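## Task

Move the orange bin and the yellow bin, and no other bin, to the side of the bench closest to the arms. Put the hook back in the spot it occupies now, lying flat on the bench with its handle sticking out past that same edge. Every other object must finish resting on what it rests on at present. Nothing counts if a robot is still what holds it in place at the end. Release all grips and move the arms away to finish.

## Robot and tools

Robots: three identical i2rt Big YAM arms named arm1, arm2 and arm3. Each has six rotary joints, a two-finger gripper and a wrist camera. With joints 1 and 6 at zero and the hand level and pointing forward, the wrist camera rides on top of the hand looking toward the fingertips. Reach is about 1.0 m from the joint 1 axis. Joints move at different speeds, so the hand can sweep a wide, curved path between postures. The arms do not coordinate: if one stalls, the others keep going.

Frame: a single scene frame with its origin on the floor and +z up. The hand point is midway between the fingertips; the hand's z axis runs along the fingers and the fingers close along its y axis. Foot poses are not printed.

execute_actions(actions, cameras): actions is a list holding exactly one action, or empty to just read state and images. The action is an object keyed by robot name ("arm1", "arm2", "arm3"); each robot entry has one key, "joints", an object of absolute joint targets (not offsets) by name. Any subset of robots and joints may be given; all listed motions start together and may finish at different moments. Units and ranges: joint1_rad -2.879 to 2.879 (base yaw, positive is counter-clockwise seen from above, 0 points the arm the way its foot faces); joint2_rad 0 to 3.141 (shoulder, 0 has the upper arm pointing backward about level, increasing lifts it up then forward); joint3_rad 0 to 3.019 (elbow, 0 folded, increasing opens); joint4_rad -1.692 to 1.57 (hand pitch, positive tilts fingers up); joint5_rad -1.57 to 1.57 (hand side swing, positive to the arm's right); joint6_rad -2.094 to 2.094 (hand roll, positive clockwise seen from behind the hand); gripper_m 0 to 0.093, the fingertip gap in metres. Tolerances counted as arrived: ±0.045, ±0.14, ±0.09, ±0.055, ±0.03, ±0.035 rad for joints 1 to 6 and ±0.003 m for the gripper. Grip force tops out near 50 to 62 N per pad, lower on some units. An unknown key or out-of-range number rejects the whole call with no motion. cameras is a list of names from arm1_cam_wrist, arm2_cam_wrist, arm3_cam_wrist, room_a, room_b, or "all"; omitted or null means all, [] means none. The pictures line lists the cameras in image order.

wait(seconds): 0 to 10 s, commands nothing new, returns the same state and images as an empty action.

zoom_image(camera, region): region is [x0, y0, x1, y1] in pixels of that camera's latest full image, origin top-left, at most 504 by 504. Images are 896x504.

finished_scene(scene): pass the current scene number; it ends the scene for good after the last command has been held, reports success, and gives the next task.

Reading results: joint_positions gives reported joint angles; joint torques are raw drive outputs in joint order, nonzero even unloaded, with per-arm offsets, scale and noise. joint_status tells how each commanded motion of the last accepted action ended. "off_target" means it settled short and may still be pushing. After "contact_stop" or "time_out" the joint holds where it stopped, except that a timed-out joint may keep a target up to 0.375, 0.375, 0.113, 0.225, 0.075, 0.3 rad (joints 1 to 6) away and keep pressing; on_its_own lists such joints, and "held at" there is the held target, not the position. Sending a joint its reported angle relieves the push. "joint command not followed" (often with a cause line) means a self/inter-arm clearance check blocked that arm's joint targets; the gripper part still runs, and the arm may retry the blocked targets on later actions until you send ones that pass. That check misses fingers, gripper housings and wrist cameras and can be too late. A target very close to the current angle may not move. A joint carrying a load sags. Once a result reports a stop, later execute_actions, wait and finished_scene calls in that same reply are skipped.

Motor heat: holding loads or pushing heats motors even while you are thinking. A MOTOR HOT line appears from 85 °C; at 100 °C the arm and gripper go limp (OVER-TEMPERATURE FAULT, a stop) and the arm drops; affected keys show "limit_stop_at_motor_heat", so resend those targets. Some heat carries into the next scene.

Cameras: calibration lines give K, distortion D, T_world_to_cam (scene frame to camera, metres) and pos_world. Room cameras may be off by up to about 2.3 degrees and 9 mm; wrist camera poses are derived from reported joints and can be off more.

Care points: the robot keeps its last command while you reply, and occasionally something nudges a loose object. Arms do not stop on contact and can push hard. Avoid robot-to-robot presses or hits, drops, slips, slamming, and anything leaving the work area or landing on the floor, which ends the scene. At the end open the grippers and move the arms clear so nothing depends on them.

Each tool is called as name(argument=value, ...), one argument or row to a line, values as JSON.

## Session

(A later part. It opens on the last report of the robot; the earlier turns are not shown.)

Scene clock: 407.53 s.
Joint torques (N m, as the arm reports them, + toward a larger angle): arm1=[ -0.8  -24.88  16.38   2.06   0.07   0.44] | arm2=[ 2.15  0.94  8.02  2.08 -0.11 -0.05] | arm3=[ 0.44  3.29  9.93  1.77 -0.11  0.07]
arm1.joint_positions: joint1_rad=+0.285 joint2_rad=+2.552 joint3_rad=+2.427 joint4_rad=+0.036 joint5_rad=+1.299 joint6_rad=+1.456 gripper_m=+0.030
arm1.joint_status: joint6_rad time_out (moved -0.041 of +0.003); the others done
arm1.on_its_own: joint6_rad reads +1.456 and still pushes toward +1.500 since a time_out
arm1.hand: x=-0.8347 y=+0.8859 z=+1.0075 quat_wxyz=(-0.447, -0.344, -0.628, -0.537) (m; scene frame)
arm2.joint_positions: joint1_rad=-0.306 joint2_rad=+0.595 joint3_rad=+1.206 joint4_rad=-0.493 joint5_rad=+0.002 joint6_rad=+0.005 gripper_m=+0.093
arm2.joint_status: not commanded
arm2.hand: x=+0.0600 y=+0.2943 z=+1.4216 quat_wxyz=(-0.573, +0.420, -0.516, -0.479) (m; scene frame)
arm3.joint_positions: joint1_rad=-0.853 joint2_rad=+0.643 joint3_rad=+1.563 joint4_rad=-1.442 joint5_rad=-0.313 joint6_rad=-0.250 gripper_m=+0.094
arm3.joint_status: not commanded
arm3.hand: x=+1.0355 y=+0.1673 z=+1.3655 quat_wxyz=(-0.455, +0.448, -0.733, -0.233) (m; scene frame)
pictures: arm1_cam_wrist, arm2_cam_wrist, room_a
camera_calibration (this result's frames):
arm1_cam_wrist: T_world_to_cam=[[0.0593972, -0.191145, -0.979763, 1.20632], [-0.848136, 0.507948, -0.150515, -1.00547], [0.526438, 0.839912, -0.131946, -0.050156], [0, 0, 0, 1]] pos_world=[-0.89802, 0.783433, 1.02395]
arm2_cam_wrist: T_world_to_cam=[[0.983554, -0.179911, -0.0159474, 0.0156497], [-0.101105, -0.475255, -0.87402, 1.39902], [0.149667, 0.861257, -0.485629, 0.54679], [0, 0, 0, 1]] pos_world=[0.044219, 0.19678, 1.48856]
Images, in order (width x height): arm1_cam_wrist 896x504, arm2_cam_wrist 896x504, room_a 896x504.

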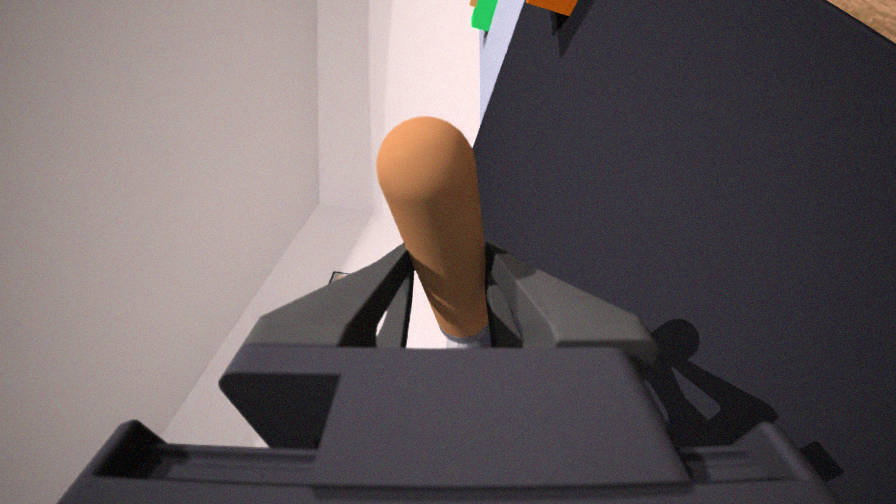

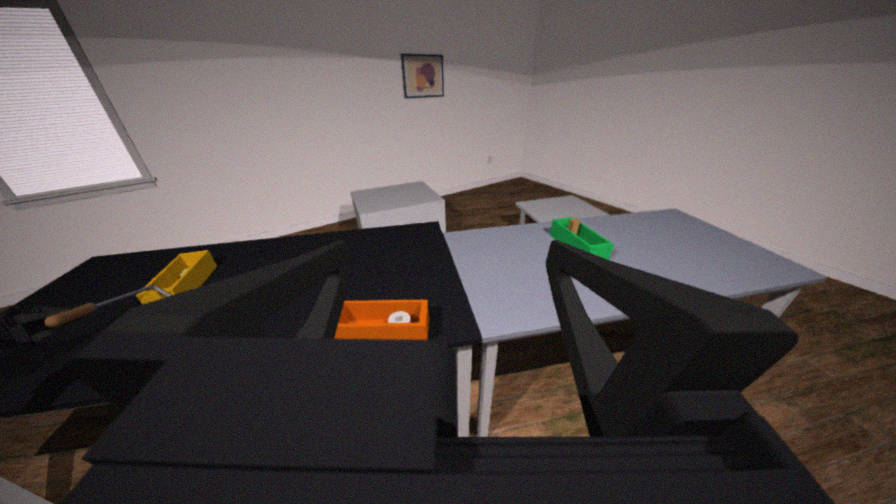

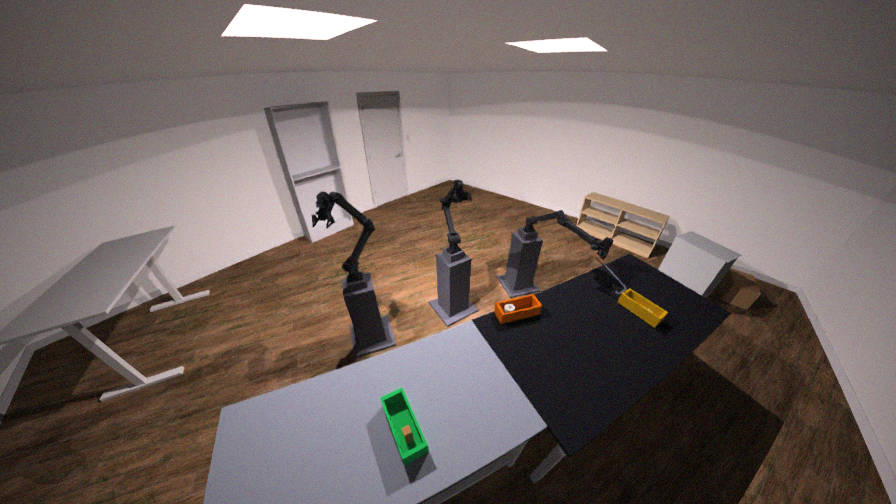

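execute_actions(
  actions=[
    {"arm1":{"joints":{"joint2_rad":2.40,"joint3_rad":1.80,"joint4_rad":0.56}}},
  ],
  cameras=["arm1_cam_wrist","room_a"],
)

zoom_image(
  camera="room_a",
  region=[480, 160, 720, 330],
)

Scene clock: 424.03 s.
Joint torques (N m, as the arm reports them, + toward a larger angle): arm1=[ -0.95 -20.61   8.16   1.78   0.03  -0.55] | arm2=[ 2.19  0.9   7.95  2.08 -0.12 -0.06] | arm3=[ 0.47  3.26  9.9   1.77 -0.11  0.07]
arm1.joint_positions: joint1_rad=+0.285 joint2_rad=+2.428 joint3_rad=+1.801 joint4_rad=+0.552 joint5_rad=+1.300 joint6_rad=+1.537 gripper_m=+0.028
arm1.joint_status: all done
arm1.on_its_own: joint6_rad reads +1.537 and still pushes toward +1.500 since a time_out
arm1.hand: x=-0.8256 y=+0.7959 z=+0.8748 quat_wxyz=(-0.422, -0.373, -0.609, -0.558) (m; scene frame)
arm2.joint_positions: joint1_rad=-0.306 joint2_rad=+0.595 joint3_rad=+1.206 joint4_rad=-0.493 joint5_rad=+0.002 joint6_rad=+0.005 gripper_m=+0.093
arm2.joint_status: not commanded
arm2.hand: x=+0.0600 y=+0.2943 z=+1.4216 quat_wxyz=(-0.573, +0.420, -0.516, -0.479) (m; scene frame)
arm3.joint_positions: joint1_rad=-0.853 joint2_rad=+0.643 joint3_rad=+1.563 joint4_rad=-1.442 joint5_rad=-0.313 joint6_rad=-0.250 gripper_m=+0.094
arm3.joint_status: not commanded
arm3.hand: x=+1.0355 y=+0.1673 z=+1.3655 quat_wxyz=(-0.455, +0.448, -0.733, -0.233) (m; scene frame)
pictures: arm1_cam_wrist, room_a
camera_calibration (this result's frames):
arm1_cam_wrist: T_world_to_cam=[[0.0280356, -0.102005, -0.994389, 0.974449], [-0.850159, 0.520807, -0.0773938, -1.04784], [0.525779, 0.847558, -0.0721191, -0.0557852], [0, 0, 0, 1]] pos_world=[-0.888823, 0.692404, 0.883861]
Images, in order (width x height): arm1_cam_wrist 896x504, room_a 896x504.

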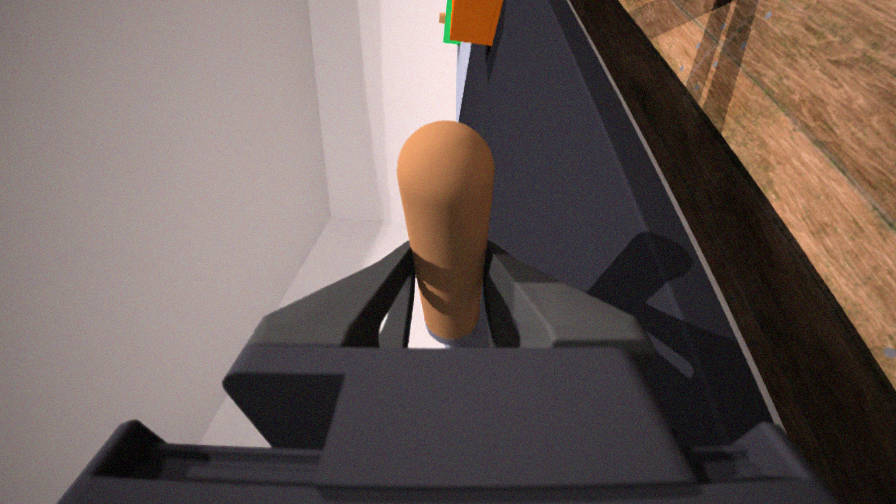

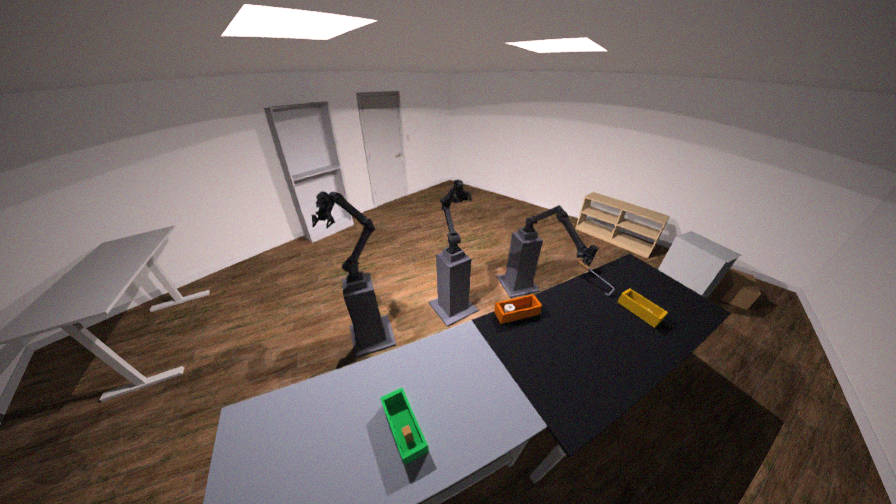

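Region (480, 160, 720, 330) of room_a's 896x504 image, scaled by 2.100, with more detail than that image has; it fills the top 357 rows of this view, and the rest is white.

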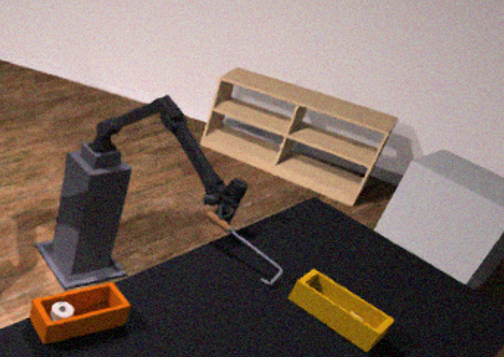

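execute_actions(
  actions=[
    {"arm1":{"joints":{"joint2_rad":2.2,"joint3_rad":1.9,"joint4_rad":0.35,"joint6_rad":1.68}}},
  ],
  cameras=[],
)

execute_actions(
  actions=[
    {"arm1":{"joints":{"joint2_rad":2.68,"joint3_rad":2.77,"joint4_rad":0.08}}},
  ],
  cameras=["arm1_cam_wrist","room_a","arm2_cam_wrist"],
)

zoom_image(
  camera="room_a",
  region=[480, 160, 720, 330],
)

zoom_image(
  camera="arm2_cam_wrist",
  region=[0, 150, 300, 350],
)

Scene clock: 439.53 s.
Joint torques (N m, as the arm reports them, + toward a larger angle): arm1=[ -0.99 -20.71  14.16   1.84   0.05   0.51] | arm2=[ 2.06  1.03  7.93  2.12 -0.12 -0.04] | arm3=[ 0.45  3.31  9.91  1.77 -0.11  0.07]
arm1.joint_positions: joint1_rad=+0.285 joint2_rad=+2.231 joint3_rad=+1.844 joint4_rad=+0.340 joint5_rad=+1.298 joint6_rad=+1.628 gripper_m=+0.028
arm1.joint_status: joint6_rad time_out (moved +0.091 of +0.143); the others done
arm1.on_its_own: joint6_rad reads +1.628 and still pushes toward +1.680 since a time_out
arm1.hand: x=-0.8252 y=+0.7948 z=+1.0193 quat_wxyz=(-0.389, -0.406, -0.584, -0.585) (m; scene frame)
arm2.joint_positions: joint1_rad=-0.306 joint2_rad=+0.595 joint3_rad=+1.206 joint4_rad=-0.493 joint5_rad=+0.002 joint6_rad=+0.005 gripper_m=+0.093
arm2.joint_status: not commanded
arm2.hand: x=+0.0600 y=+0.2943 z=+1.4216 quat_wxyz=(-0.573, +0.420, -0.516, -0.479) (m; scene frame)
arm3.joint_positions: joint1_rad=-0.853 joint2_rad=+0.643 joint3_rad=+1.563 joint4_rad=-1.442 joint5_rad=-0.313 joint6_rad=-0.250 gripper_m=+0.094
arm3.joint_status: not commanded
arm3.hand: x=+1.0355 y=+0.1673 z=+1.3655 quat_wxyz=(-0.455, +0.448, -0.733, -0.233) (m; scene frame)
pictures: none
No camera images: the call's "cameras" was empty. Leave "cameras" out to get every camera's image.

not run: a stop came earlier in this reply.

Region (480, 160, 720, 330) of room_a's 896x504 image, scaled by 2.100, with more detail than that image has; it fills the top 357 rows of this view, and the rest is white.

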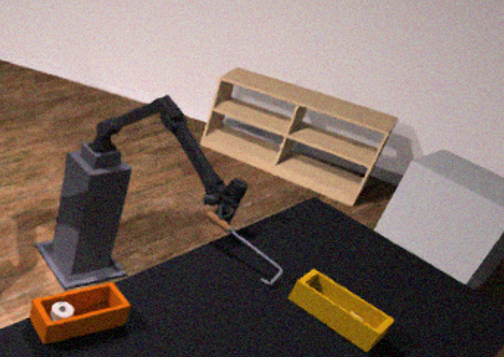

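This scene's latest camera images include none from arm2_cam_wrist. They are from: arm1_cam_wrist, room_a. Call execute_actions without "cameras", or with arm2_cam_wrist in "cameras", to get its image.

execute_actions(
  actions=[
    {"arm1":{"joints":{"joint2_rad":2.68,"joint3_rad":2.77,"joint4_rad":0.08}}},
  ],
  cameras=["arm1_cam_wrist","room_a","arm2_cam_wrist"],
)

zoom_image(
  camera="room_a",
  region=[480, 160, 720, 330],
)

zoom_image(
  camera="arm2_cam_wrist",
  region=[0, 150, 300, 350],
)

Scene clock: 451.33 s.
Joint torques (N m, as the arm reports them, + toward a larger angle): arm1=[ -0.89 -25.12  15.93   2.25  -0.04   0.44] | arm2=[ 2.01  1.02  8.01  2.07 -0.12 -0.06] | arm3=[ 0.53  3.34  9.93  1.76 -0.1   0.07]
arm1.joint_positions: joint1_rad=+0.285 joint2_rad=+2.723 joint3_rad=+2.702 joint4_rad=+0.062 joint5_rad=+1.299 joint6_rad=+1.633 gripper_m=+0.028
arm1.joint_status: all done
arm1.on_its_own: joint6_rad reads +1.633 and still pushes toward +1.680 since a time_out
arm1.hand: x=-0.8372 y=+0.9100 z=+1.0018 quat_wxyz=(-0.367, -0.428, -0.558, -0.609) (m; scene frame)
arm2.joint_positions: joint1_rad=-0.306 joint2_rad=+0.595 joint3_rad=+1.206 joint4_rad=-0.493 joint5_rad=+0.002 joint6_rad=+0.005 gripper_m=+0.093
arm2.joint_status: not commanded
arm2.hand: x=+0.0600 y=+0.2943 z=+1.4216 quat_wxyz=(-0.573, +0.420, -0.516, -0.479) (m; scene frame)
arm3.joint_positions: joint1_rad=-0.853 joint2_rad=+0.643 joint3_rad=+1.563 joint4_rad=-1.442 joint5_rad=-0.313 joint6_rad=-0.250 gripper_m=+0.094
arm3.joint_status: not commanded
arm3.hand: x=+1.0355 y=+0.1673 z=+1.3655 quat_wxyz=(-0.455, +0.448, -0.733, -0.233) (m; scene frame)
pictures: arm1_cam_wrist, arm2_cam_wrist, room_a
camera_calibration (this result's frames):
arm1_cam_wrist: T_world_to_cam=[[-0.0192497, 0.103148, -0.99448, 0.886534], [-0.850124, 0.521831, 0.07058, -1.25648], [0.526231, 0.84679, 0.0776433, -0.286241], [0, 0, 0, 1]] pos_world=[-0.900465, 0.806611, 0.992547]
arm2_cam_wrist: T_world_to_cam=[[0.983554, -0.179911, -0.0159474, 0.0156497], [-0.101105, -0.475255, -0.87402, 1.39902], [0.149667, 0.861257, -0.485629, 0.54679], [0, 0, 0, 1]] pos_world=[0.044219, 0.19678, 1.48856]
Images, in order (width x height): arm1_cam_wrist 896x504, arm2_cam_wrist 896x504, room_a 896x504.

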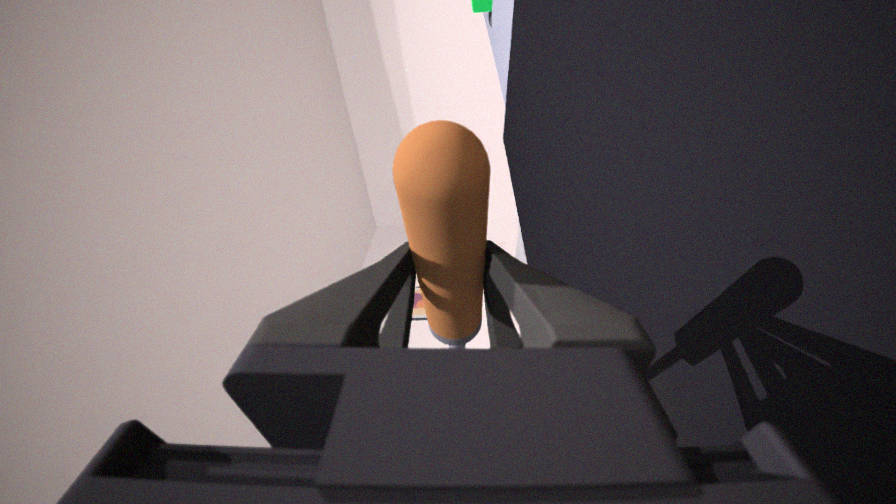

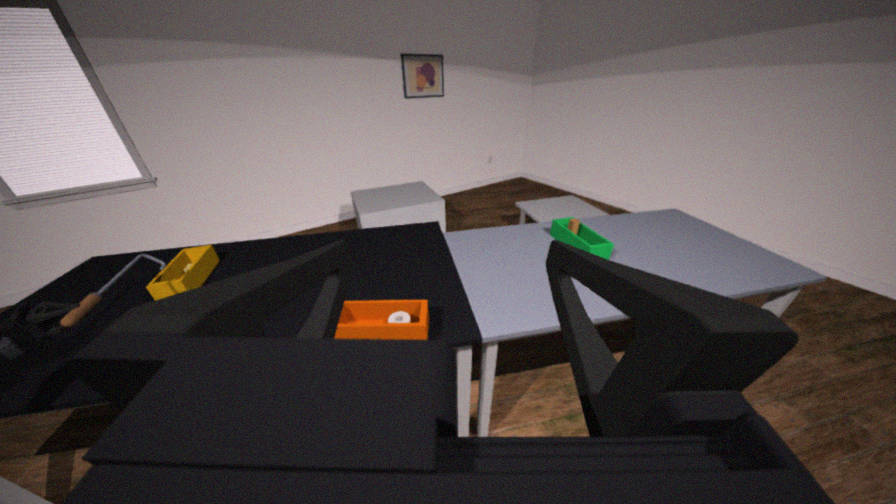

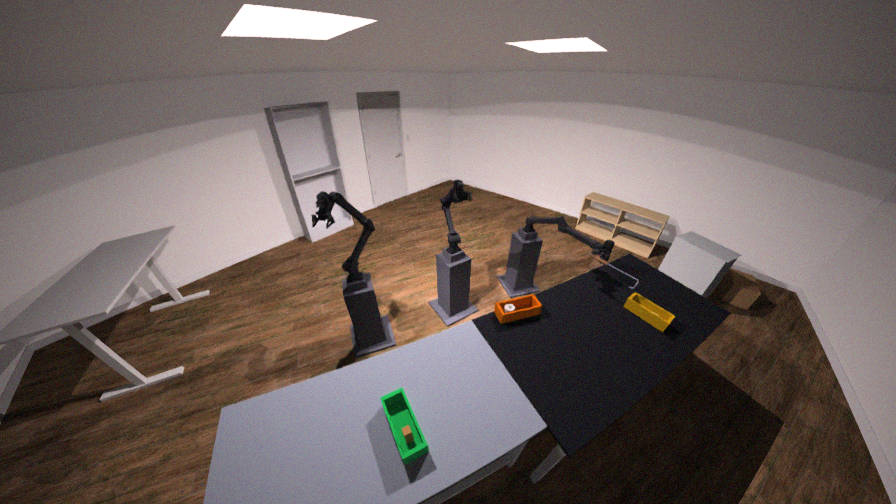

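Region (480, 160, 720, 330) of room_a's 896x504 image, scaled by 2.100, with more detail than that image has; it fills the top 357 rows of this view, and the rest is white.

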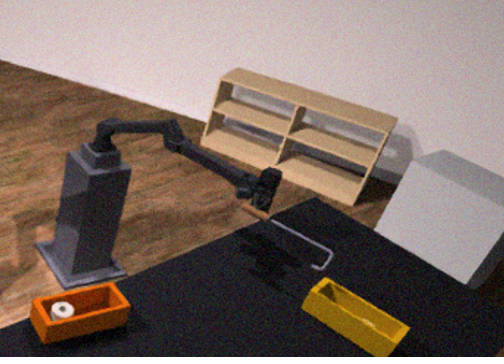

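Region (0, 150, 300, 350) of arm2_cam_wrist's 896x504 image, scaled by 1.680, with more detail than that image has.

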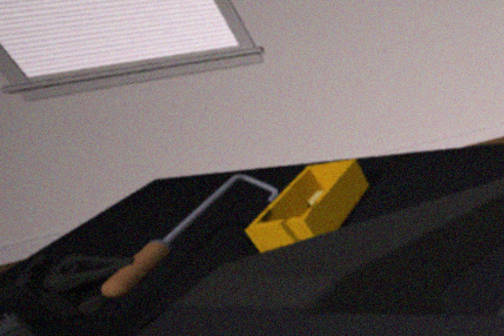

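execute_actions(
  actions=[
    {"arm1":{"joints":{"joint2_rad":2.40,"joint3_rad":1.72,"joint4_rad":0.68,"joint6_rad":1.6}}},
  ],
  cameras=[],
)

Scene clock: 458.63 s.
Joint torques (N m, as the arm reports them, + toward a larger angle): arm1=[ -1.09 -21.2    8.77   1.54   0.06  -0.09] | arm2=[ 2.19  0.97  8.    2.09 -0.12 -0.05] | arm3=[ 0.57  3.32  9.92  1.77 -0.11  0.08]
arm1.joint_positions: joint1_rad=+0.285 joint2_rad=+2.440 joint3_rad=+1.707 joint4_rad=+0.677 joint5_rad=+1.298 joint6_rad=+1.598 gripper_m=+0.028
arm1.joint_status: all done
arm1.hand: x=-0.8234 y=+0.7738 z=+0.8419 quat_wxyz=(-0.400, -0.395, -0.593, -0.577) (m; scene frame)
arm2.joint_positions: joint1_rad=-0.306 joint2_rad=+0.595 joint3_rad=+1.206 joint4_rad=-0.493 joint5_rad=+0.002 joint6_rad=+0.005 gripper_m=+0.093
arm2.joint_status: not commanded
arm2.hand: x=+0.0600 y=+0.2943 z=+1.4216 quat_wxyz=(-0.573, +0.420, -0.516, -0.479) (m; scene frame)
arm3.joint_positions: joint1_rad=-0.853 joint2_rad=+0.643 joint3_rad=+1.563 joint4_rad=-1.442 joint5_rad=-0.313 joint6_rad=-0.250 gripper_m=+0.094
arm3.joint_status: not commanded
arm3.hand: x=+1.0355 y=+0.1673 z=+1.3655 quat_wxyz=(-0.455, +0.448, -0.733, -0.233) (m; scene frame)
pictures: none
No camera images: the call's "cameras" was empty. Leave "cameras" out to get every camera's image.

Lower ~4 cm, tilting rod up with j6.

execute_actions(
  actions=[
    {"arm1":{"joints":{"joint2_rad":2.47,"joint4_rad":0.84,"joint6_rad":1.7}}},
  ],
  cameras=["arm1_cam_wrist","room_a"],
)

zoom_image(
  camera="room_a",
  region=[480, 160, 720, 330],
)

Scene clock: 463.70 s.
Joint torques (N m, as the arm reports them, + toward a larger angle): arm1=[ -0.82 -20.22   8.89   3.25   0.03   0.33] | arm2=[ 2.06  0.75  7.98  2.12 -0.12 -0.05] | arm3=[ 0.49  3.3   9.92  1.76 -0.11  0.07]
arm1.joint_positions: joint1_rad=+0.285 joint2_rad=+2.498 joint3_rad=+1.701 joint4_rad=+0.798 joint5_rad=+1.298 joint6_rad=+1.666 gripper_m=+0.028
arm1.joint_status: all done
arm1.hand: x=-0.8229 y=+0.7678 z=+0.8112 quat_wxyz=(-0.367, -0.428, -0.563, -0.605) (m; scene frame)
arm2.joint_positions: joint1_rad=-0.306 joint2_rad=+0.595 joint3_rad=+1.206 joint4_rad=-0.493 joint5_rad=+0.002 joint6_rad=+0.005 gripper_m=+0.093
arm2.joint_status: not commanded
arm2.hand: x=+0.0600 y=+0.2943 z=+1.4216 quat_wxyz=(-0.573, +0.420, -0.516, -0.479) (m; scene frame)
arm3.joint_positions: joint1_rad=-0.853 joint2_rad=+0.643 joint3_rad=+1.563 joint4_rad=-1.442 joint5_rad=-0.313 joint6_rad=-0.250 gripper_m=+0.094
arm3.joint_status: not commanded
arm3.hand: x=+1.0355 y=+0.1673 z=+1.3655 quat_wxyz=(-0.455, +0.448, -0.733, -0.233) (m; scene frame)
pictures: arm1_cam_wrist, room_a
camera_calibration (this result's frames):
arm1_cam_wrist: T_world_to_cam=[[-0.0269824, 0.0927394, -0.995325, 0.714233], [-0.850324, 0.521363, 0.0716295, -1.15729], [0.525568, 0.848281, 0.0647909, -0.149773], [0, 0, 0, 1]] pos_world=[-0.886087, 0.664182, 0.803495]
Images, in order (width x height): arm1_cam_wrist 896x504, room_a 896x504.

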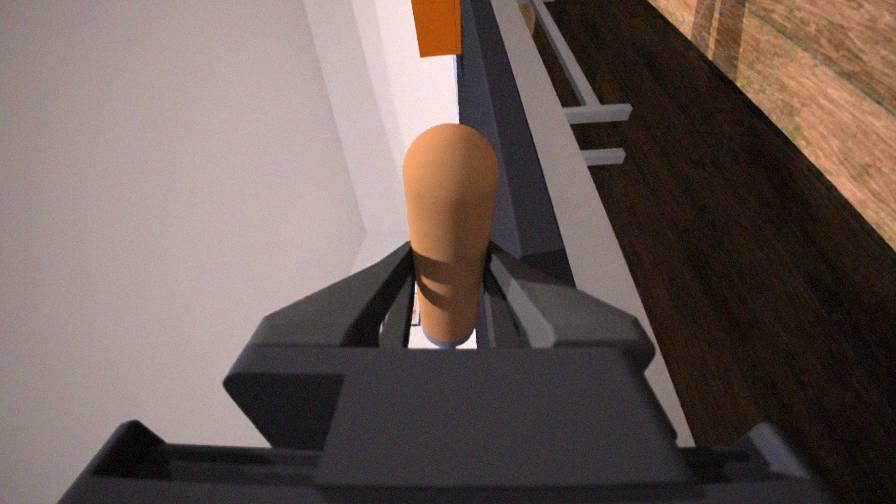

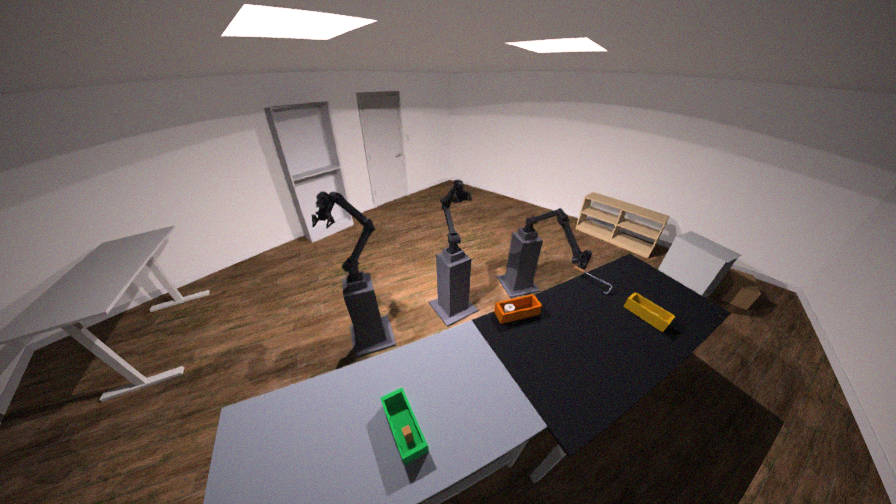

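Region (480, 160, 720, 330) of room_a's 896x504 image, scaled by 2.100, with more detail than that image has; it fills the top 357 rows of this view, and the rest is white.

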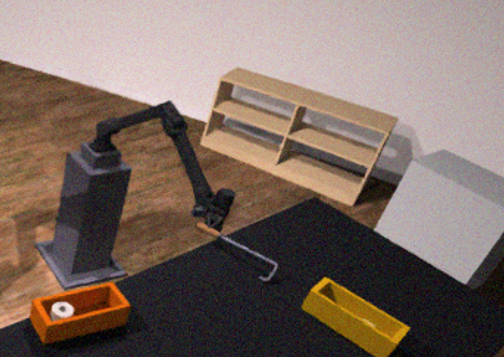

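execute_actions(
  actions=[
    {"arm1":{"joints":{"joint2_rad":2.5,"joint3_rad":1.78,"gripper_m":0.05}}},
  ],
  cameras=["arm1_cam_wrist","room_a"],
)

zoom_image(
  camera="room_a",
  region=[480, 160, 720, 330],
)

Scene clock: 475.73 s.
Joint torques (N m, as the arm reports them, + toward a larger angle): arm1=[ -1.13 -19.15  11.95   2.74  -0.08   0.02] | arm2=[ 2.15  0.92  7.92  2.13 -0.12 -0.05] | arm3=[ 0.54  3.3   9.93  1.76 -0.1   0.07]
arm1.joint_positions: joint1_rad=+0.287 joint2_rad=+2.511 joint3_rad=+1.728 joint4_rad=+0.811 joint5_rad=+1.301 joint6_rad=+1.690 gripper_m=+0.050
arm1.joint_status: all done
arm1.hand: x=-0.8245 y=+0.7734 z=+0.8139 quat_wxyz=(-0.353, -0.440, -0.550, -0.616) (m; scene frame)
arm2.joint_positions: joint1_rad=-0.306 joint2_rad=+0.595 joint3_rad=+1.206 joint4_rad=-0.493 joint5_rad=+0.002 joint6_rad=+0.005 gripper_m=+0.093
arm2.joint_status: not commanded
arm2.hand: x=+0.0600 y=+0.2943 z=+1.4216 quat_wxyz=(-0.573, +0.420, -0.516, -0.479) (m; scene frame)
arm3.joint_positions: joint1_rad=-0.853 joint2_rad=+0.643 joint3_rad=+1.563 joint4_rad=-1.442 joint5_rad=-0.313 joint6_rad=-0.250 gripper_m=+0.094
arm3.joint_status: not commanded
arm3.hand: x=+1.0355 y=+0.1673 z=+1.3655 quat_wxyz=(-0.455, +0.448, -0.733, -0.233) (m; scene frame)
pictures: arm1_cam_wrist, room_a
camera_calibration (this result's frames):
arm1_cam_wrist: T_world_to_cam=[[-0.038363, 0.141325, -0.98922, 0.664474], [-0.848903, 0.51763, 0.106873, -1.18646], [0.527154, 0.843852, 0.100113, -0.177897], [0, 0, 0, 1]] pos_world=[-0.887918, 0.670359, 0.801921]
Images, in order (width x height): arm1_cam_wrist 896x504, room_a 896x504.

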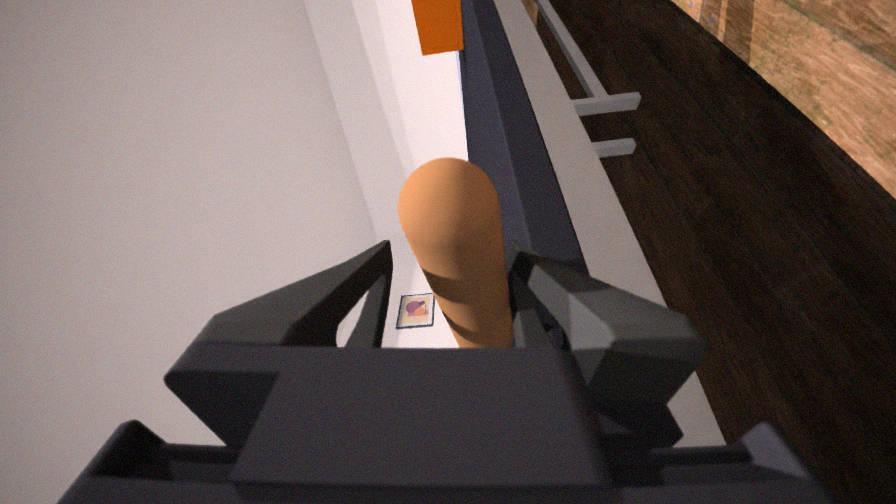

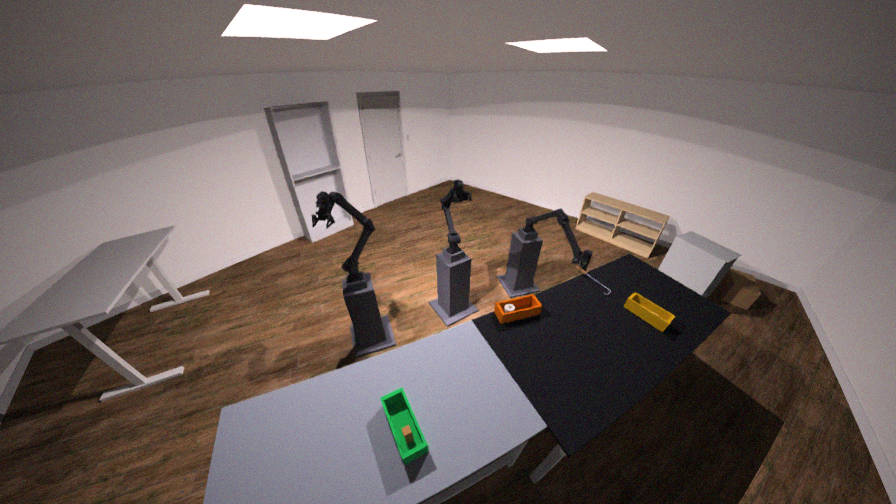

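Region (480, 160, 720, 330) of room_a's 896x504 image, scaled by 2.100, with more detail than that image has; it fills the top 357 rows of this view, and the rest is white.

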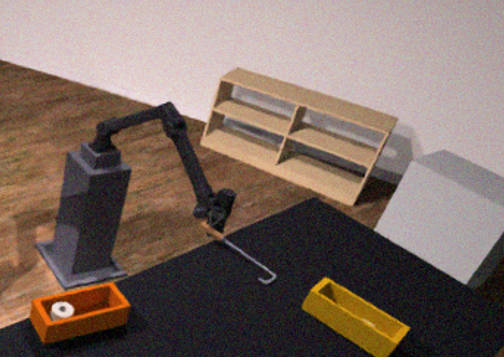

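execute_actions(
  actions=[
    {"arm1":{"joints":{"gripper_m":0.093}}},
  ],
  cameras=["arm1_cam_wrist"],
)

Scene clock: 479.43 s.
Joint torques (N m, as the arm reports them, + toward a larger angle): arm1=[ -1.13 -19.21  10.88   2.36  -0.11   0.  ] | arm2=[ 2.23  0.92  8.01  2.13 -0.12 -0.05] | arm3=[ 0.55  3.32  9.93  1.76 -0.1   0.07]
arm1.joint_positions: joint1_rad=+0.287 joint2_rad=+2.511 joint3_rad=+1.741 joint4_rad=+0.818 joint5_rad=+1.301 joint6_rad=+1.692 gripper_m=+0.093
arm1.joint_status: all done
arm1.hand: x=-0.8248 y=+0.7766 z=+0.8199 quat_wxyz=(-0.347, -0.445, -0.544, -0.621) (m; scene frame)
arm2.joint_positions: joint1_rad=-0.306 joint2_rad=+0.595 joint3_rad=+1.206 joint4_rad=-0.493 joint5_rad=+0.002 joint6_rad=+0.005 gripper_m=+0.093
arm2.joint_status: not commanded
arm2.hand: x=+0.0600 y=+0.2943 z=+1.4216 quat_wxyz=(-0.573, +0.420, -0.516, -0.479) (m; scene frame)
arm3.joint_positions: joint1_rad=-0.853 joint2_rad=+0.643 joint3_rad=+1.563 joint4_rad=-1.442 joint5_rad=-0.313 joint6_rad=-0.250 gripper_m=+0.094
arm3.joint_status: not commanded
arm3.hand: x=+1.0355 y=+0.1673 z=+1.3655 quat_wxyz=(-0.455, +0.448, -0.733, -0.233) (m; scene frame)
pictures: arm1_cam_wrist
camera_calibration (this result's frames):
arm1_cam_wrist: T_world_to_cam=[[-0.0412065, 0.163309, -0.985714, 0.647632], [-0.848153, 0.51577, 0.120906, -1.19844], [0.528147, 0.841018, 0.117258, -0.192078], [0, 0, 0, 1]] pos_world=[-0.888326, 0.673895, 0.805801]
Images, in order (width x height): arm1_cam_wrist 896x504.

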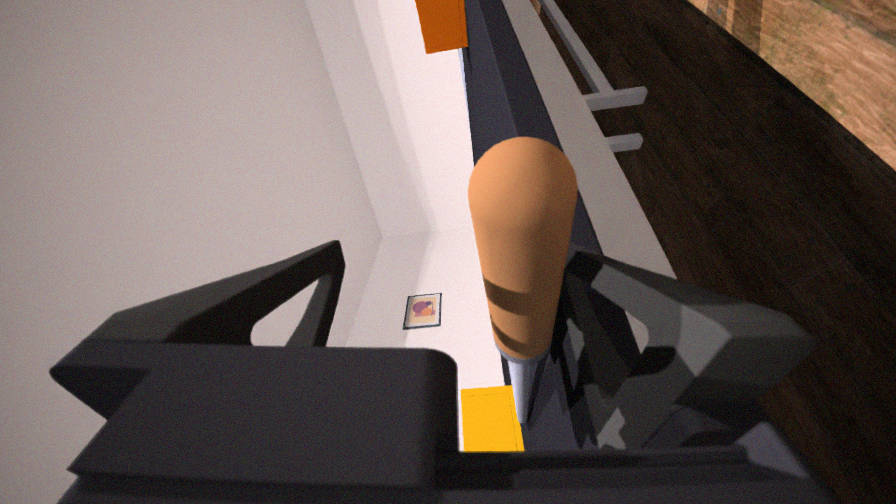

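Still near the lower finger. Lower the hand 2 cm to test.

execute_actions(
  actions=[
    {"arm1":{"joints":{"joint2_rad":2.54}}},
  ],
  cameras=["arm1_cam_wrist"],
)

Scene clock: 482.47 s.
Joint torques (N m, as the arm reports them, + toward a larger angle): arm1=[ -1.1  -18.13  10.51   2.39  -0.09   0.  ] | arm2=[ 2.18  1.01  7.99  2.09 -0.12 -0.07] | arm3=[ 0.54  3.29  9.92  1.74 -0.1   0.07]
arm1.joint_positions: joint1_rad=+0.287 joint2_rad=+2.536 joint3_rad=+1.743 joint4_rad=+0.818 joint5_rad=+1.301 joint6_rad=+1.692 gripper_m=+0.093
arm1.joint_status: all done
arm1.hand: x=-0.8247 y=+0.7747 z=+0.8017 quat_wxyz=(-0.353, -0.440, -0.550, -0.615) (m; scene frame)
arm2.joint_positions: joint1_rad=-0.306 joint2_rad=+0.595 joint3_rad=+1.206 joint4_rad=-0.493 joint5_rad=+0.002 joint6_rad=+0.005 gripper_m=+0.093
arm2.joint_status: not commanded
arm2.hand: x=+0.0600 y=+0.2943 z=+1.4216 quat_wxyz=(-0.573, +0.420, -0.516, -0.479) (m; scene frame)
arm3.joint_positions: joint1_rad=-0.853 joint2_rad=+0.643 joint3_rad=+1.563 joint4_rad=-1.442 joint5_rad=-0.313 joint6_rad=-0.250 gripper_m=+0.094
arm3.joint_status: not commanded
arm3.hand: x=+1.0355 y=+0.1673 z=+1.3655 quat_wxyz=(-0.455, +0.448, -0.733, -0.233) (m; scene frame)
pictures: arm1_cam_wrist
camera_calibration (this result's frames):
arm1_cam_wrist: T_world_to_cam=[[-0.0388953, 0.140429, -0.989326, 0.652584], [-0.848454, 0.518355, 0.106934, -1.18617], [0.527839, 0.843557, 0.098986, -0.17599], [0, 0, 0, 1]] pos_world=[-0.888132, 0.671672, 0.789882]
Images, in order (width x height): arm1_cam_wrist 896x504.

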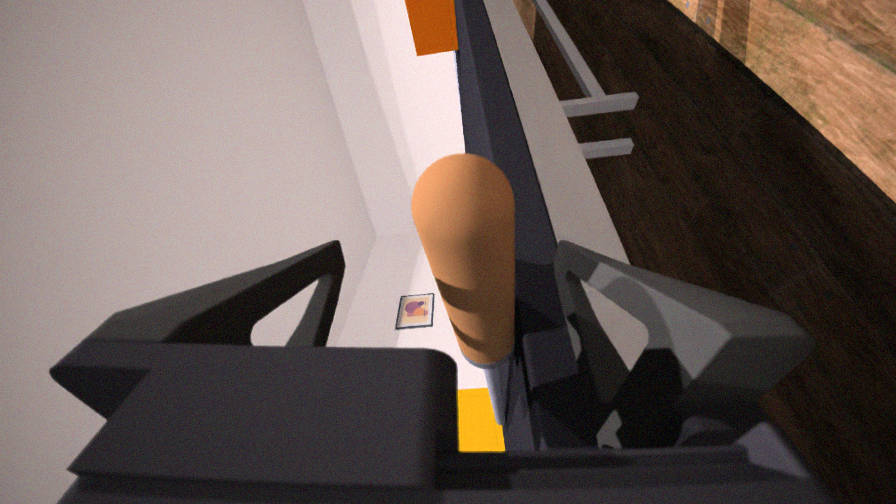

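execute_actions(
  actions=[
    {"arm1":{"joints":{"joint1_rad":0.47}}},
  ],
  cameras=[],
)

execute_actions(
  actions=[
    {"arm1":{"joints":{"joint2_rad":2.0,"joint3_rad":0.8,"joint4_rad":1.2}}},
  ],
  cameras=[],
)

execute_actions(
  actions=[
    {"arm1":{"joints":{"joint1_rad":-0.157,"joint5_rad":-0.635,"joint6_rad":0}}},
  ],
  cameras=[],
)

execute_actions(
  actions=[
    {"arm1":{"joints":{"joint2_rad":2.18,"joint3_rad":1.03,"joint4_rad":1.21}}},
  ],
  cameras=["arm1_cam_wrist"],
)

Scene clock: 497.93 s.
Joint torques (N m, as the arm reports them, + toward a larger angle): arm1=[ -1.1  -18.05  10.5    2.35  -0.1   -0.01] | arm2=[ 2.2   1.08  7.98  2.09 -0.12 -0.04] | arm3=[ 0.49  3.3   9.91  1.76 -0.11  0.08]
arm1.joint_positions: joint1_rad=+0.464 joint2_rad=+2.536 joint3_rad=+1.743 joint4_rad=+0.818 joint5_rad=+1.301 joint6_rad=+1.692 gripper_m=+0.093
arm1.joint_status: all done
arm1.hand: x=-0.9618 y=+0.7777 z=+0.8022 quat_wxyz=(-0.298, -0.390, -0.587, -0.644) (m; scene frame)
arm2.joint_positions: joint1_rad=-0.306 joint2_rad=+0.595 joint3_rad=+1.206 joint4_rad=-0.493 joint5_rad=+0.002 joint6_rad=+0.005 gripper_m=+0.093
arm2.joint_status: not commanded
arm2.hand: x=+0.0600 y=+0.2943 z=+1.4216 quat_wxyz=(-0.573, +0.420, -0.516, -0.479) (m; scene frame)
arm3.joint_positions: joint1_rad=-0.853 joint2_rad=+0.643 joint3_rad=+1.563 joint4_rad=-1.442 joint5_rad=-0.313 joint6_rad=-0.250 gripper_m=+0.094
arm3.joint_status: not commanded
arm3.hand: x=+1.0355 y=+0.1673 z=+1.3655 quat_wxyz=(-0.455, +0.448, -0.733, -0.233) (m; scene frame)
pictures: none
No camera images: the call's "cameras" was empty. Leave "cameras" out to get every camera's image.

Scene clock: 499.40 s.
Joint torques (N m, as the arm reports them, + toward a larger angle): arm1=[ -0.83 -12.01   4.93   1.86   0.    -0.02] | arm2=[ 2.34  0.81  8.04  2.13 -0.13 -0.06] | arm3=[ 0.53  3.24  9.94  1.75 -0.11  0.07]
arm1.joint_positions: joint1_rad=+0.464 joint2_rad=+2.012 joint3_rad=+0.792 joint4_rad=+1.190 joint5_rad=+1.299 joint6_rad=+1.693 gripper_m=+0.093
arm1.joint_status: all done
arm1.hand: x=-0.8883 y=+0.5242 z=+0.8605 quat_wxyz=(-0.312, -0.377, -0.601, -0.632) (m; scene frame)
arm2.joint_positions: joint1_rad=-0.306 joint2_rad=+0.595 joint3_rad=+1.206 joint4_rad=-0.493 joint5_rad=+0.002 joint6_rad=+0.005 gripper_m=+0.093
arm2.joint_status: not commanded
arm2.hand: x=+0.0600 y=+0.2943 z=+1.4216 quat_wxyz=(-0.573, +0.420, -0.516, -0.479) (m; scene frame)
arm3.joint_positions: joint1_rad=-0.853 joint2_rad=+0.643 joint3_rad=+1.563 joint4_rad=-1.442 joint5_rad=-0.313 joint6_rad=-0.250 gripper_m=+0.094
arm3.joint_status: not commanded
arm3.hand: x=+1.0355 y=+0.1673 z=+1.3655 quat_wxyz=(-0.455, +0.448, -0.733, -0.233) (m; scene frame)
pictures: none
No camera images: the call's "cameras" was empty. Leave "cameras" out to get every camera's image.

Scene clock: 501.63 s.
Joint torques (N m, as the arm reports them, + toward a larger angle): arm1=[ -0.85 -12.13   5.29   2.38  -0.19  -0.07] | arm2=[ 2.23  1.01  8.    2.13 -0.12 -0.05] | arm3=[ 0.55  3.29  9.92  1.76 -0.11  0.07]
arm1.joint_positions: joint1_rad=-0.164 joint2_rad=+2.012 joint3_rad=+0.792 joint4_rad=+1.190 joint5_rad=-0.632 joint6_rad=+0.009 gripper_m=+0.093
arm1.joint_status: all done
arm1.hand: x=-0.8057 y=+0.5896 z=+0.8579 quat_wxyz=(-0.412, +0.565, -0.435, -0.568) (m; scene frame)
arm2.joint_positions: joint1_rad=-0.306 joint2_rad=+0.595 joint3_rad=+1.206 joint4_rad=-0.493 joint5_rad=+0.002 joint6_rad=+0.005 gripper_m=+0.093
arm2.joint_status: not commanded
arm2.hand: x=+0.0600 y=+0.2943 z=+1.4216 quat_wxyz=(-0.573, +0.420, -0.516, -0.479) (m; scene frame)
arm3.joint_positions: joint1_rad=-0.853 joint2_rad=+0.643 joint3_rad=+1.563 joint4_rad=-1.442 joint5_rad=-0.313 joint6_rad=-0.250 gripper_m=+0.094
arm3.joint_status: not commanded
arm3.hand: x=+1.0355 y=+0.1673 z=+1.3655 quat_wxyz=(-0.455, +0.448, -0.733, -0.233) (m; scene frame)
pictures: none
No camera images: the call's "cameras" was empty. Leave "cameras" out to get every camera's image.

Scene clock: 502.57 s.
Joint torques (N m, as the arm reports them, + toward a larger angle): arm1=[ -0.77 -13.98   7.27   2.8   -0.1   -0.09] | arm2=[ 2.17  1.01  8.02  2.09 -0.12 -0.05] | arm3=[ 0.48  3.31  9.91  1.75 -0.11  0.08]
arm1.joint_positions: joint1_rad=-0.164 joint2_rad=+2.188 joint3_rad=+1.002 joint4_rad=+1.190 joint5_rad=-0.634 joint6_rad=+0.008 gripper_m=+0.093
arm1.joint_status: all done
arm1.hand: x=-0.7845 y=+0.6498 z=+0.8266 quat_wxyz=(-0.423, +0.562, -0.422, -0.571) (m; scene frame)
arm2.joint_positions: joint1_rad=-0.306 joint2_rad=+0.595 joint3_rad=+1.206 joint4_rad=-0.493 joint5_rad=+0.002 joint6_rad=+0.005 gripper_m=+0.093
arm2.joint_status: not commanded
arm2.hand: x=+0.0600 y=+0.2943 z=+1.4216 quat_wxyz=(-0.573, +0.420, -0.516, -0.479) (m; scene frame)
arm3.joint_positions: joint1_rad=-0.853 joint2_rad=+0.643 joint3_rad=+1.563 joint4_rad=-1.442 joint5_rad=-0.313 joint6_rad=-0.250 gripper_m=+0.094
arm3.joint_status: not commanded
arm3.hand: x=+1.0355 y=+0.1673 z=+1.3655 quat_wxyz=(-0.455, +0.448, -0.733, -0.233) (m; scene frame)
pictures: arm1_cam_wrist
camera_calibration (this result's frames):
arm1_cam_wrist: T_world_to_cam=[[0.956065, 0.293153, 0.00132971, 0.558707], [0.173945, -0.563627, -0.807507, 1.17101], [-0.235973, 0.77226, -0.589857, -0.0777712], [0, 0, 0, 1]] pos_world=[-0.756203, 0.556288, 0.898984]
Images, in order (width x height): arm1_cam_wrist 896x504.

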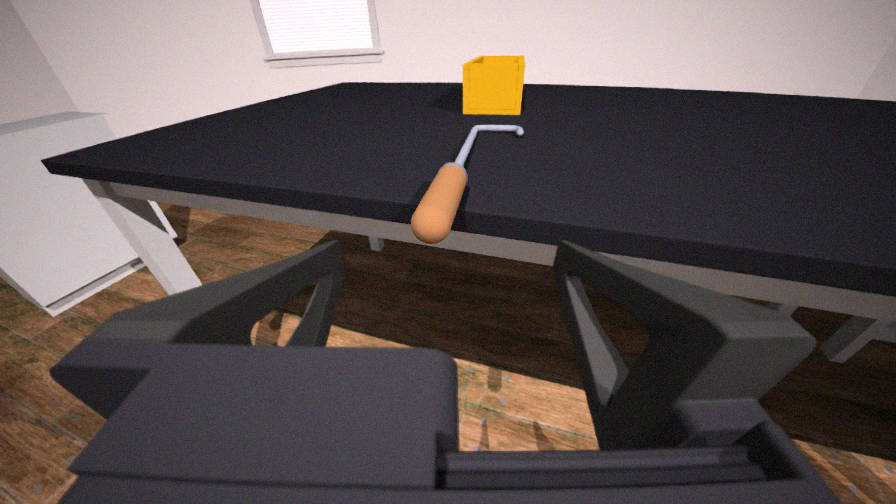

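execute_actions(
  actions=[
    {"arm1":{"joints":{"joint1_rad":-0.01,"joint5_rad":-0.31,"joint2_rad":2.27,"joint4_rad":1.28}}},
  ],
  cameras=[],
)

execute_actions(
  actions=[
    {"arm1":{"joints":{"joint1_rad":0.015,"joint5_rad":-0.288,"joint2_rad":2.39,"joint3_rad":1.32,"joint4_rad":1.12}}},
  ],
  cameras=["arm1_cam_wrist"],
)

Scene clock: 515.07 s.
Joint torques (N m, as the arm reports them, + toward a larger angle): arm1=[ -1.74 -14.08   5.85   3.12   0.04  -0.08] | arm2=[ 2.3   0.9   8.01  2.08 -0.13 -0.05] | arm3=[ 0.5   3.28  9.92  1.74 -0.11  0.07]
arm1.joint_positions: joint1_rad=-0.006 joint2_rad=+2.277 joint3_rad=+1.011 joint4_rad=+1.254 joint5_rad=-0.313 joint6_rad=+0.007 gripper_m=+0.093
arm1.joint_status: all done
arm1.hand: x=-0.8363 y=+0.6715 z=+0.7873 quat_wxyz=(-0.463, +0.528, -0.472, -0.533) (m; scene frame)
arm2.joint_positions: joint1_rad=-0.306 joint2_rad=+0.595 joint3_rad=+1.206 joint4_rad=-0.493 joint5_rad=+0.002 joint6_rad=+0.005 gripper_m=+0.093
arm2.joint_status: not commanded
arm2.hand: x=+0.0600 y=+0.2943 z=+1.4216 quat_wxyz=(-0.573, +0.420, -0.516, -0.479) (m; scene frame)
arm3.joint_positions: joint1_rad=-0.853 joint2_rad=+0.643 joint3_rad=+1.563 joint4_rad=-1.442 joint5_rad=-0.313 joint6_rad=-0.250 gripper_m=+0.094
arm3.joint_status: not commanded
arm3.hand: x=+1.0355 y=+0.1673 z=+1.3655 quat_wxyz=(-0.455, +0.448, -0.733, -0.233) (m; scene frame)
pictures: none
No camera images: the call's "cameras" was empty. Leave "cameras" out to get every camera's image.

Scene clock: 516.13 s.
Joint torques (N m, as the arm reports them, + toward a larger angle): arm1=[ -0.77 -16.7    7.37   1.51   0.04  -0.08] | arm2=[ 2.26  0.9   7.95  2.1  -0.12 -0.05] | arm3=[ 0.51  3.29  9.93  1.76 -0.11  0.07]
arm1.joint_positions: joint1_rad=+0.010 joint2_rad=+2.403 joint3_rad=+1.299 joint4_rad=+1.130 joint5_rad=-0.291 joint6_rad=+0.007 gripper_m=+0.093
arm1.joint_status: all done
arm1.hand: x=-0.8284 y=+0.7574 z=+0.7815 quat_wxyz=(-0.477, +0.519, -0.462, -0.538) (m; scene frame)
arm2.joint_positions: joint1_rad=-0.306 joint2_rad=+0.595 joint3_rad=+1.206 joint4_rad=-0.493 joint5_rad=+0.002 joint6_rad=+0.005 gripper_m=+0.093
arm2.joint_status: not commanded
arm2.hand: x=+0.0600 y=+0.2943 z=+1.4216 quat_wxyz=(-0.573, +0.420, -0.516, -0.479) (m; scene frame)
arm3.joint_positions: joint1_rad=-0.853 joint2_rad=+0.643 joint3_rad=+1.563 joint4_rad=-1.442 joint5_rad=-0.313 joint6_rad=-0.250 gripper_m=+0.094
arm3.joint_status: not commanded
arm3.hand: x=+1.0355 y=+0.1673 z=+1.3655 quat_wxyz=(-0.455, +0.448, -0.733, -0.233) (m; scene frame)
pictures: arm1_cam_wrist
camera_calibration (this result's frames):
arm1_cam_wrist: T_world_to_cam=[[0.99185, 0.127255, 0.00628249, 0.720612], [0.0778804, -0.566515, -0.820363, 1.13548], [-0.100836, 0.814167, -0.571808, -0.131743], [0, 0, 0, 1]] pos_world=[-0.816455, 0.658826, 0.851648]
Images, in order (width x height): arm1_cam_wrist 896x504.

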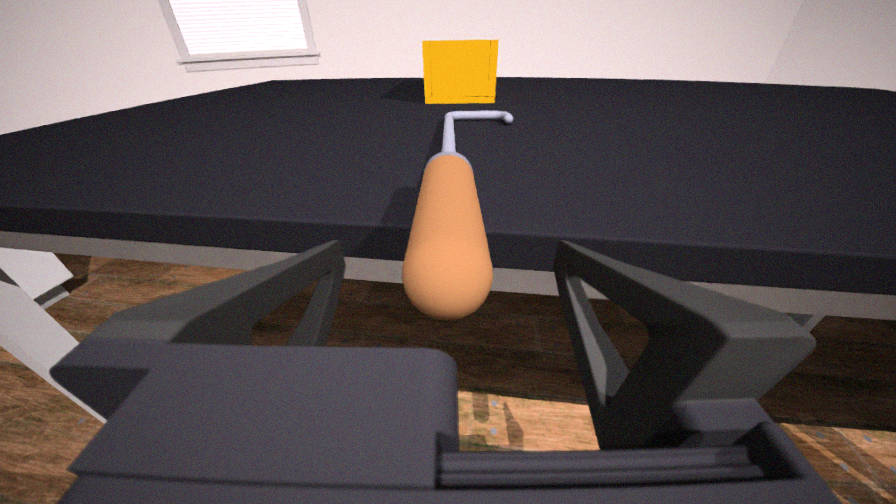

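execute_actions(
  actions=[
    {"arm1":{"joints":{"joint2_rad":2.42,"joint3_rad":1.40,"joint4_rad":1.05}}},
  ],
  cameras=[],
)

execute_actions(
  actions=[
    {"arm1":{"joints":{"gripper_m":0.0}}},
  ],
  cameras=["arm1_cam_wrist"],
)

Scene clock: 523.60 s.
Joint torques (N m, as the arm reports them, + toward a larger angle): arm1=[ -0.8  -16.36   8.48   1.44   0.04  -0.09] | arm2=[ 2.07  0.9   7.99  2.1  -0.12 -0.05] | arm3=[ 0.5   3.28  9.93  1.77 -0.11  0.07]
arm1.joint_positions: joint1_rad=+0.010 joint2_rad=+2.416 joint3_rad=+1.372 joint4_rad=+1.063 joint5_rad=-0.291 joint6_rad=+0.007 gripper_m=+0.093
arm1.joint_status: all done
arm1.hand: x=-0.8245 y=+0.7797 z=+0.7863 quat_wxyz=(-0.474, +0.521, -0.464, -0.537) (m; scene frame)
arm2.joint_positions: joint1_rad=-0.306 joint2_rad=+0.595 joint3_rad=+1.206 joint4_rad=-0.493 joint5_rad=+0.002 joint6_rad=+0.005 gripper_m=+0.093
arm2.joint_status: not commanded
arm2.hand: x=+0.0600 y=+0.2943 z=+1.4216 quat_wxyz=(-0.573, +0.420, -0.516, -0.479) (m; scene frame)
arm3.joint_positions: joint1_rad=-0.853 joint2_rad=+0.643 joint3_rad=+1.563 joint4_rad=-1.442 joint5_rad=-0.313 joint6_rad=-0.250 gripper_m=+0.094
arm3.joint_status: not commanded
arm3.hand: x=+1.0355 y=+0.1673 z=+1.3655 quat_wxyz=(-0.455, +0.448, -0.733, -0.233) (m; scene frame)
pictures: none
No camera images: the call's "cameras" was empty. Leave "cameras" out to get every camera's image.

Scene clock: 524.30 s.
Joint torques (N m, as the arm reports them, + toward a larger angle): arm1=[ -0.77 -16.03   8.43   1.44   0.05  -0.07] | arm2=[ 2.18  0.81  7.99  2.15 -0.13 -0.06] | arm3=[ 0.52  3.24  9.93  1.77 -0.1   0.07]
arm1.joint_positions: joint1_rad=+0.010 joint2_rad=+2.416 joint3_rad=+1.372 joint4_rad=+1.063 joint5_rad=-0.291 joint6_rad=+0.007 gripper_m=+0.029
arm1.joint_status: gripper_m off_target (ended at +0.029, target +0.000)
arm1.hand: x=-0.8251 y=+0.7798 z=+0.7863 quat_wxyz=(-0.474, +0.521, -0.464, -0.537) (m; scene frame)
arm2.joint_positions: joint1_rad=-0.306 joint2_rad=+0.595 joint3_rad=+1.206 joint4_rad=-0.493 joint5_rad=+0.002 joint6_rad=+0.005 gripper_m=+0.093
arm2.joint_status: not commanded
arm2.hand: x=+0.0600 y=+0.2943 z=+1.4216 quat_wxyz=(-0.573, +0.420, -0.516, -0.479) (m; scene frame)
arm3.joint_positions: joint1_rad=-0.853 joint2_rad=+0.643 joint3_rad=+1.563 joint4_rad=-1.442 joint5_rad=-0.313 joint6_rad=-0.250 gripper_m=+0.094
arm3.joint_status: not commanded
arm3.hand: x=+1.0355 y=+0.1673 z=+1.3655 quat_wxyz=(-0.455, +0.448, -0.733, -0.233) (m; scene frame)
pictures: arm1_cam_wrist
camera_calibration (this result's frames):
arm1_cam_wrist: T_world_to_cam=[[0.991706, 0.128454, 0.0044292, 0.714915], [0.0778048, -0.572536, -0.816179, 1.15322], [-0.102305, 0.809754, -0.577782, -0.139984], [0, 0, 0, 1]] pos_world=[-0.813032, 0.681777, 0.857184]
Images, in order (width x height): arm1_cam_wrist 896x504.

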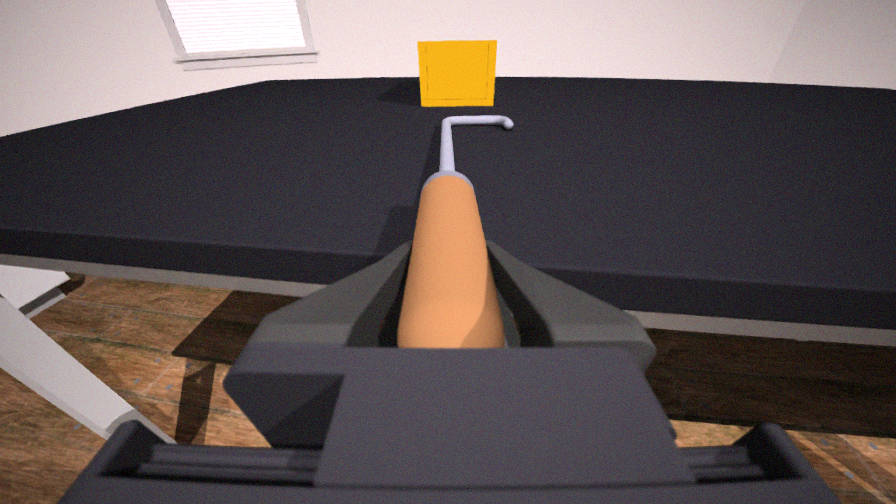

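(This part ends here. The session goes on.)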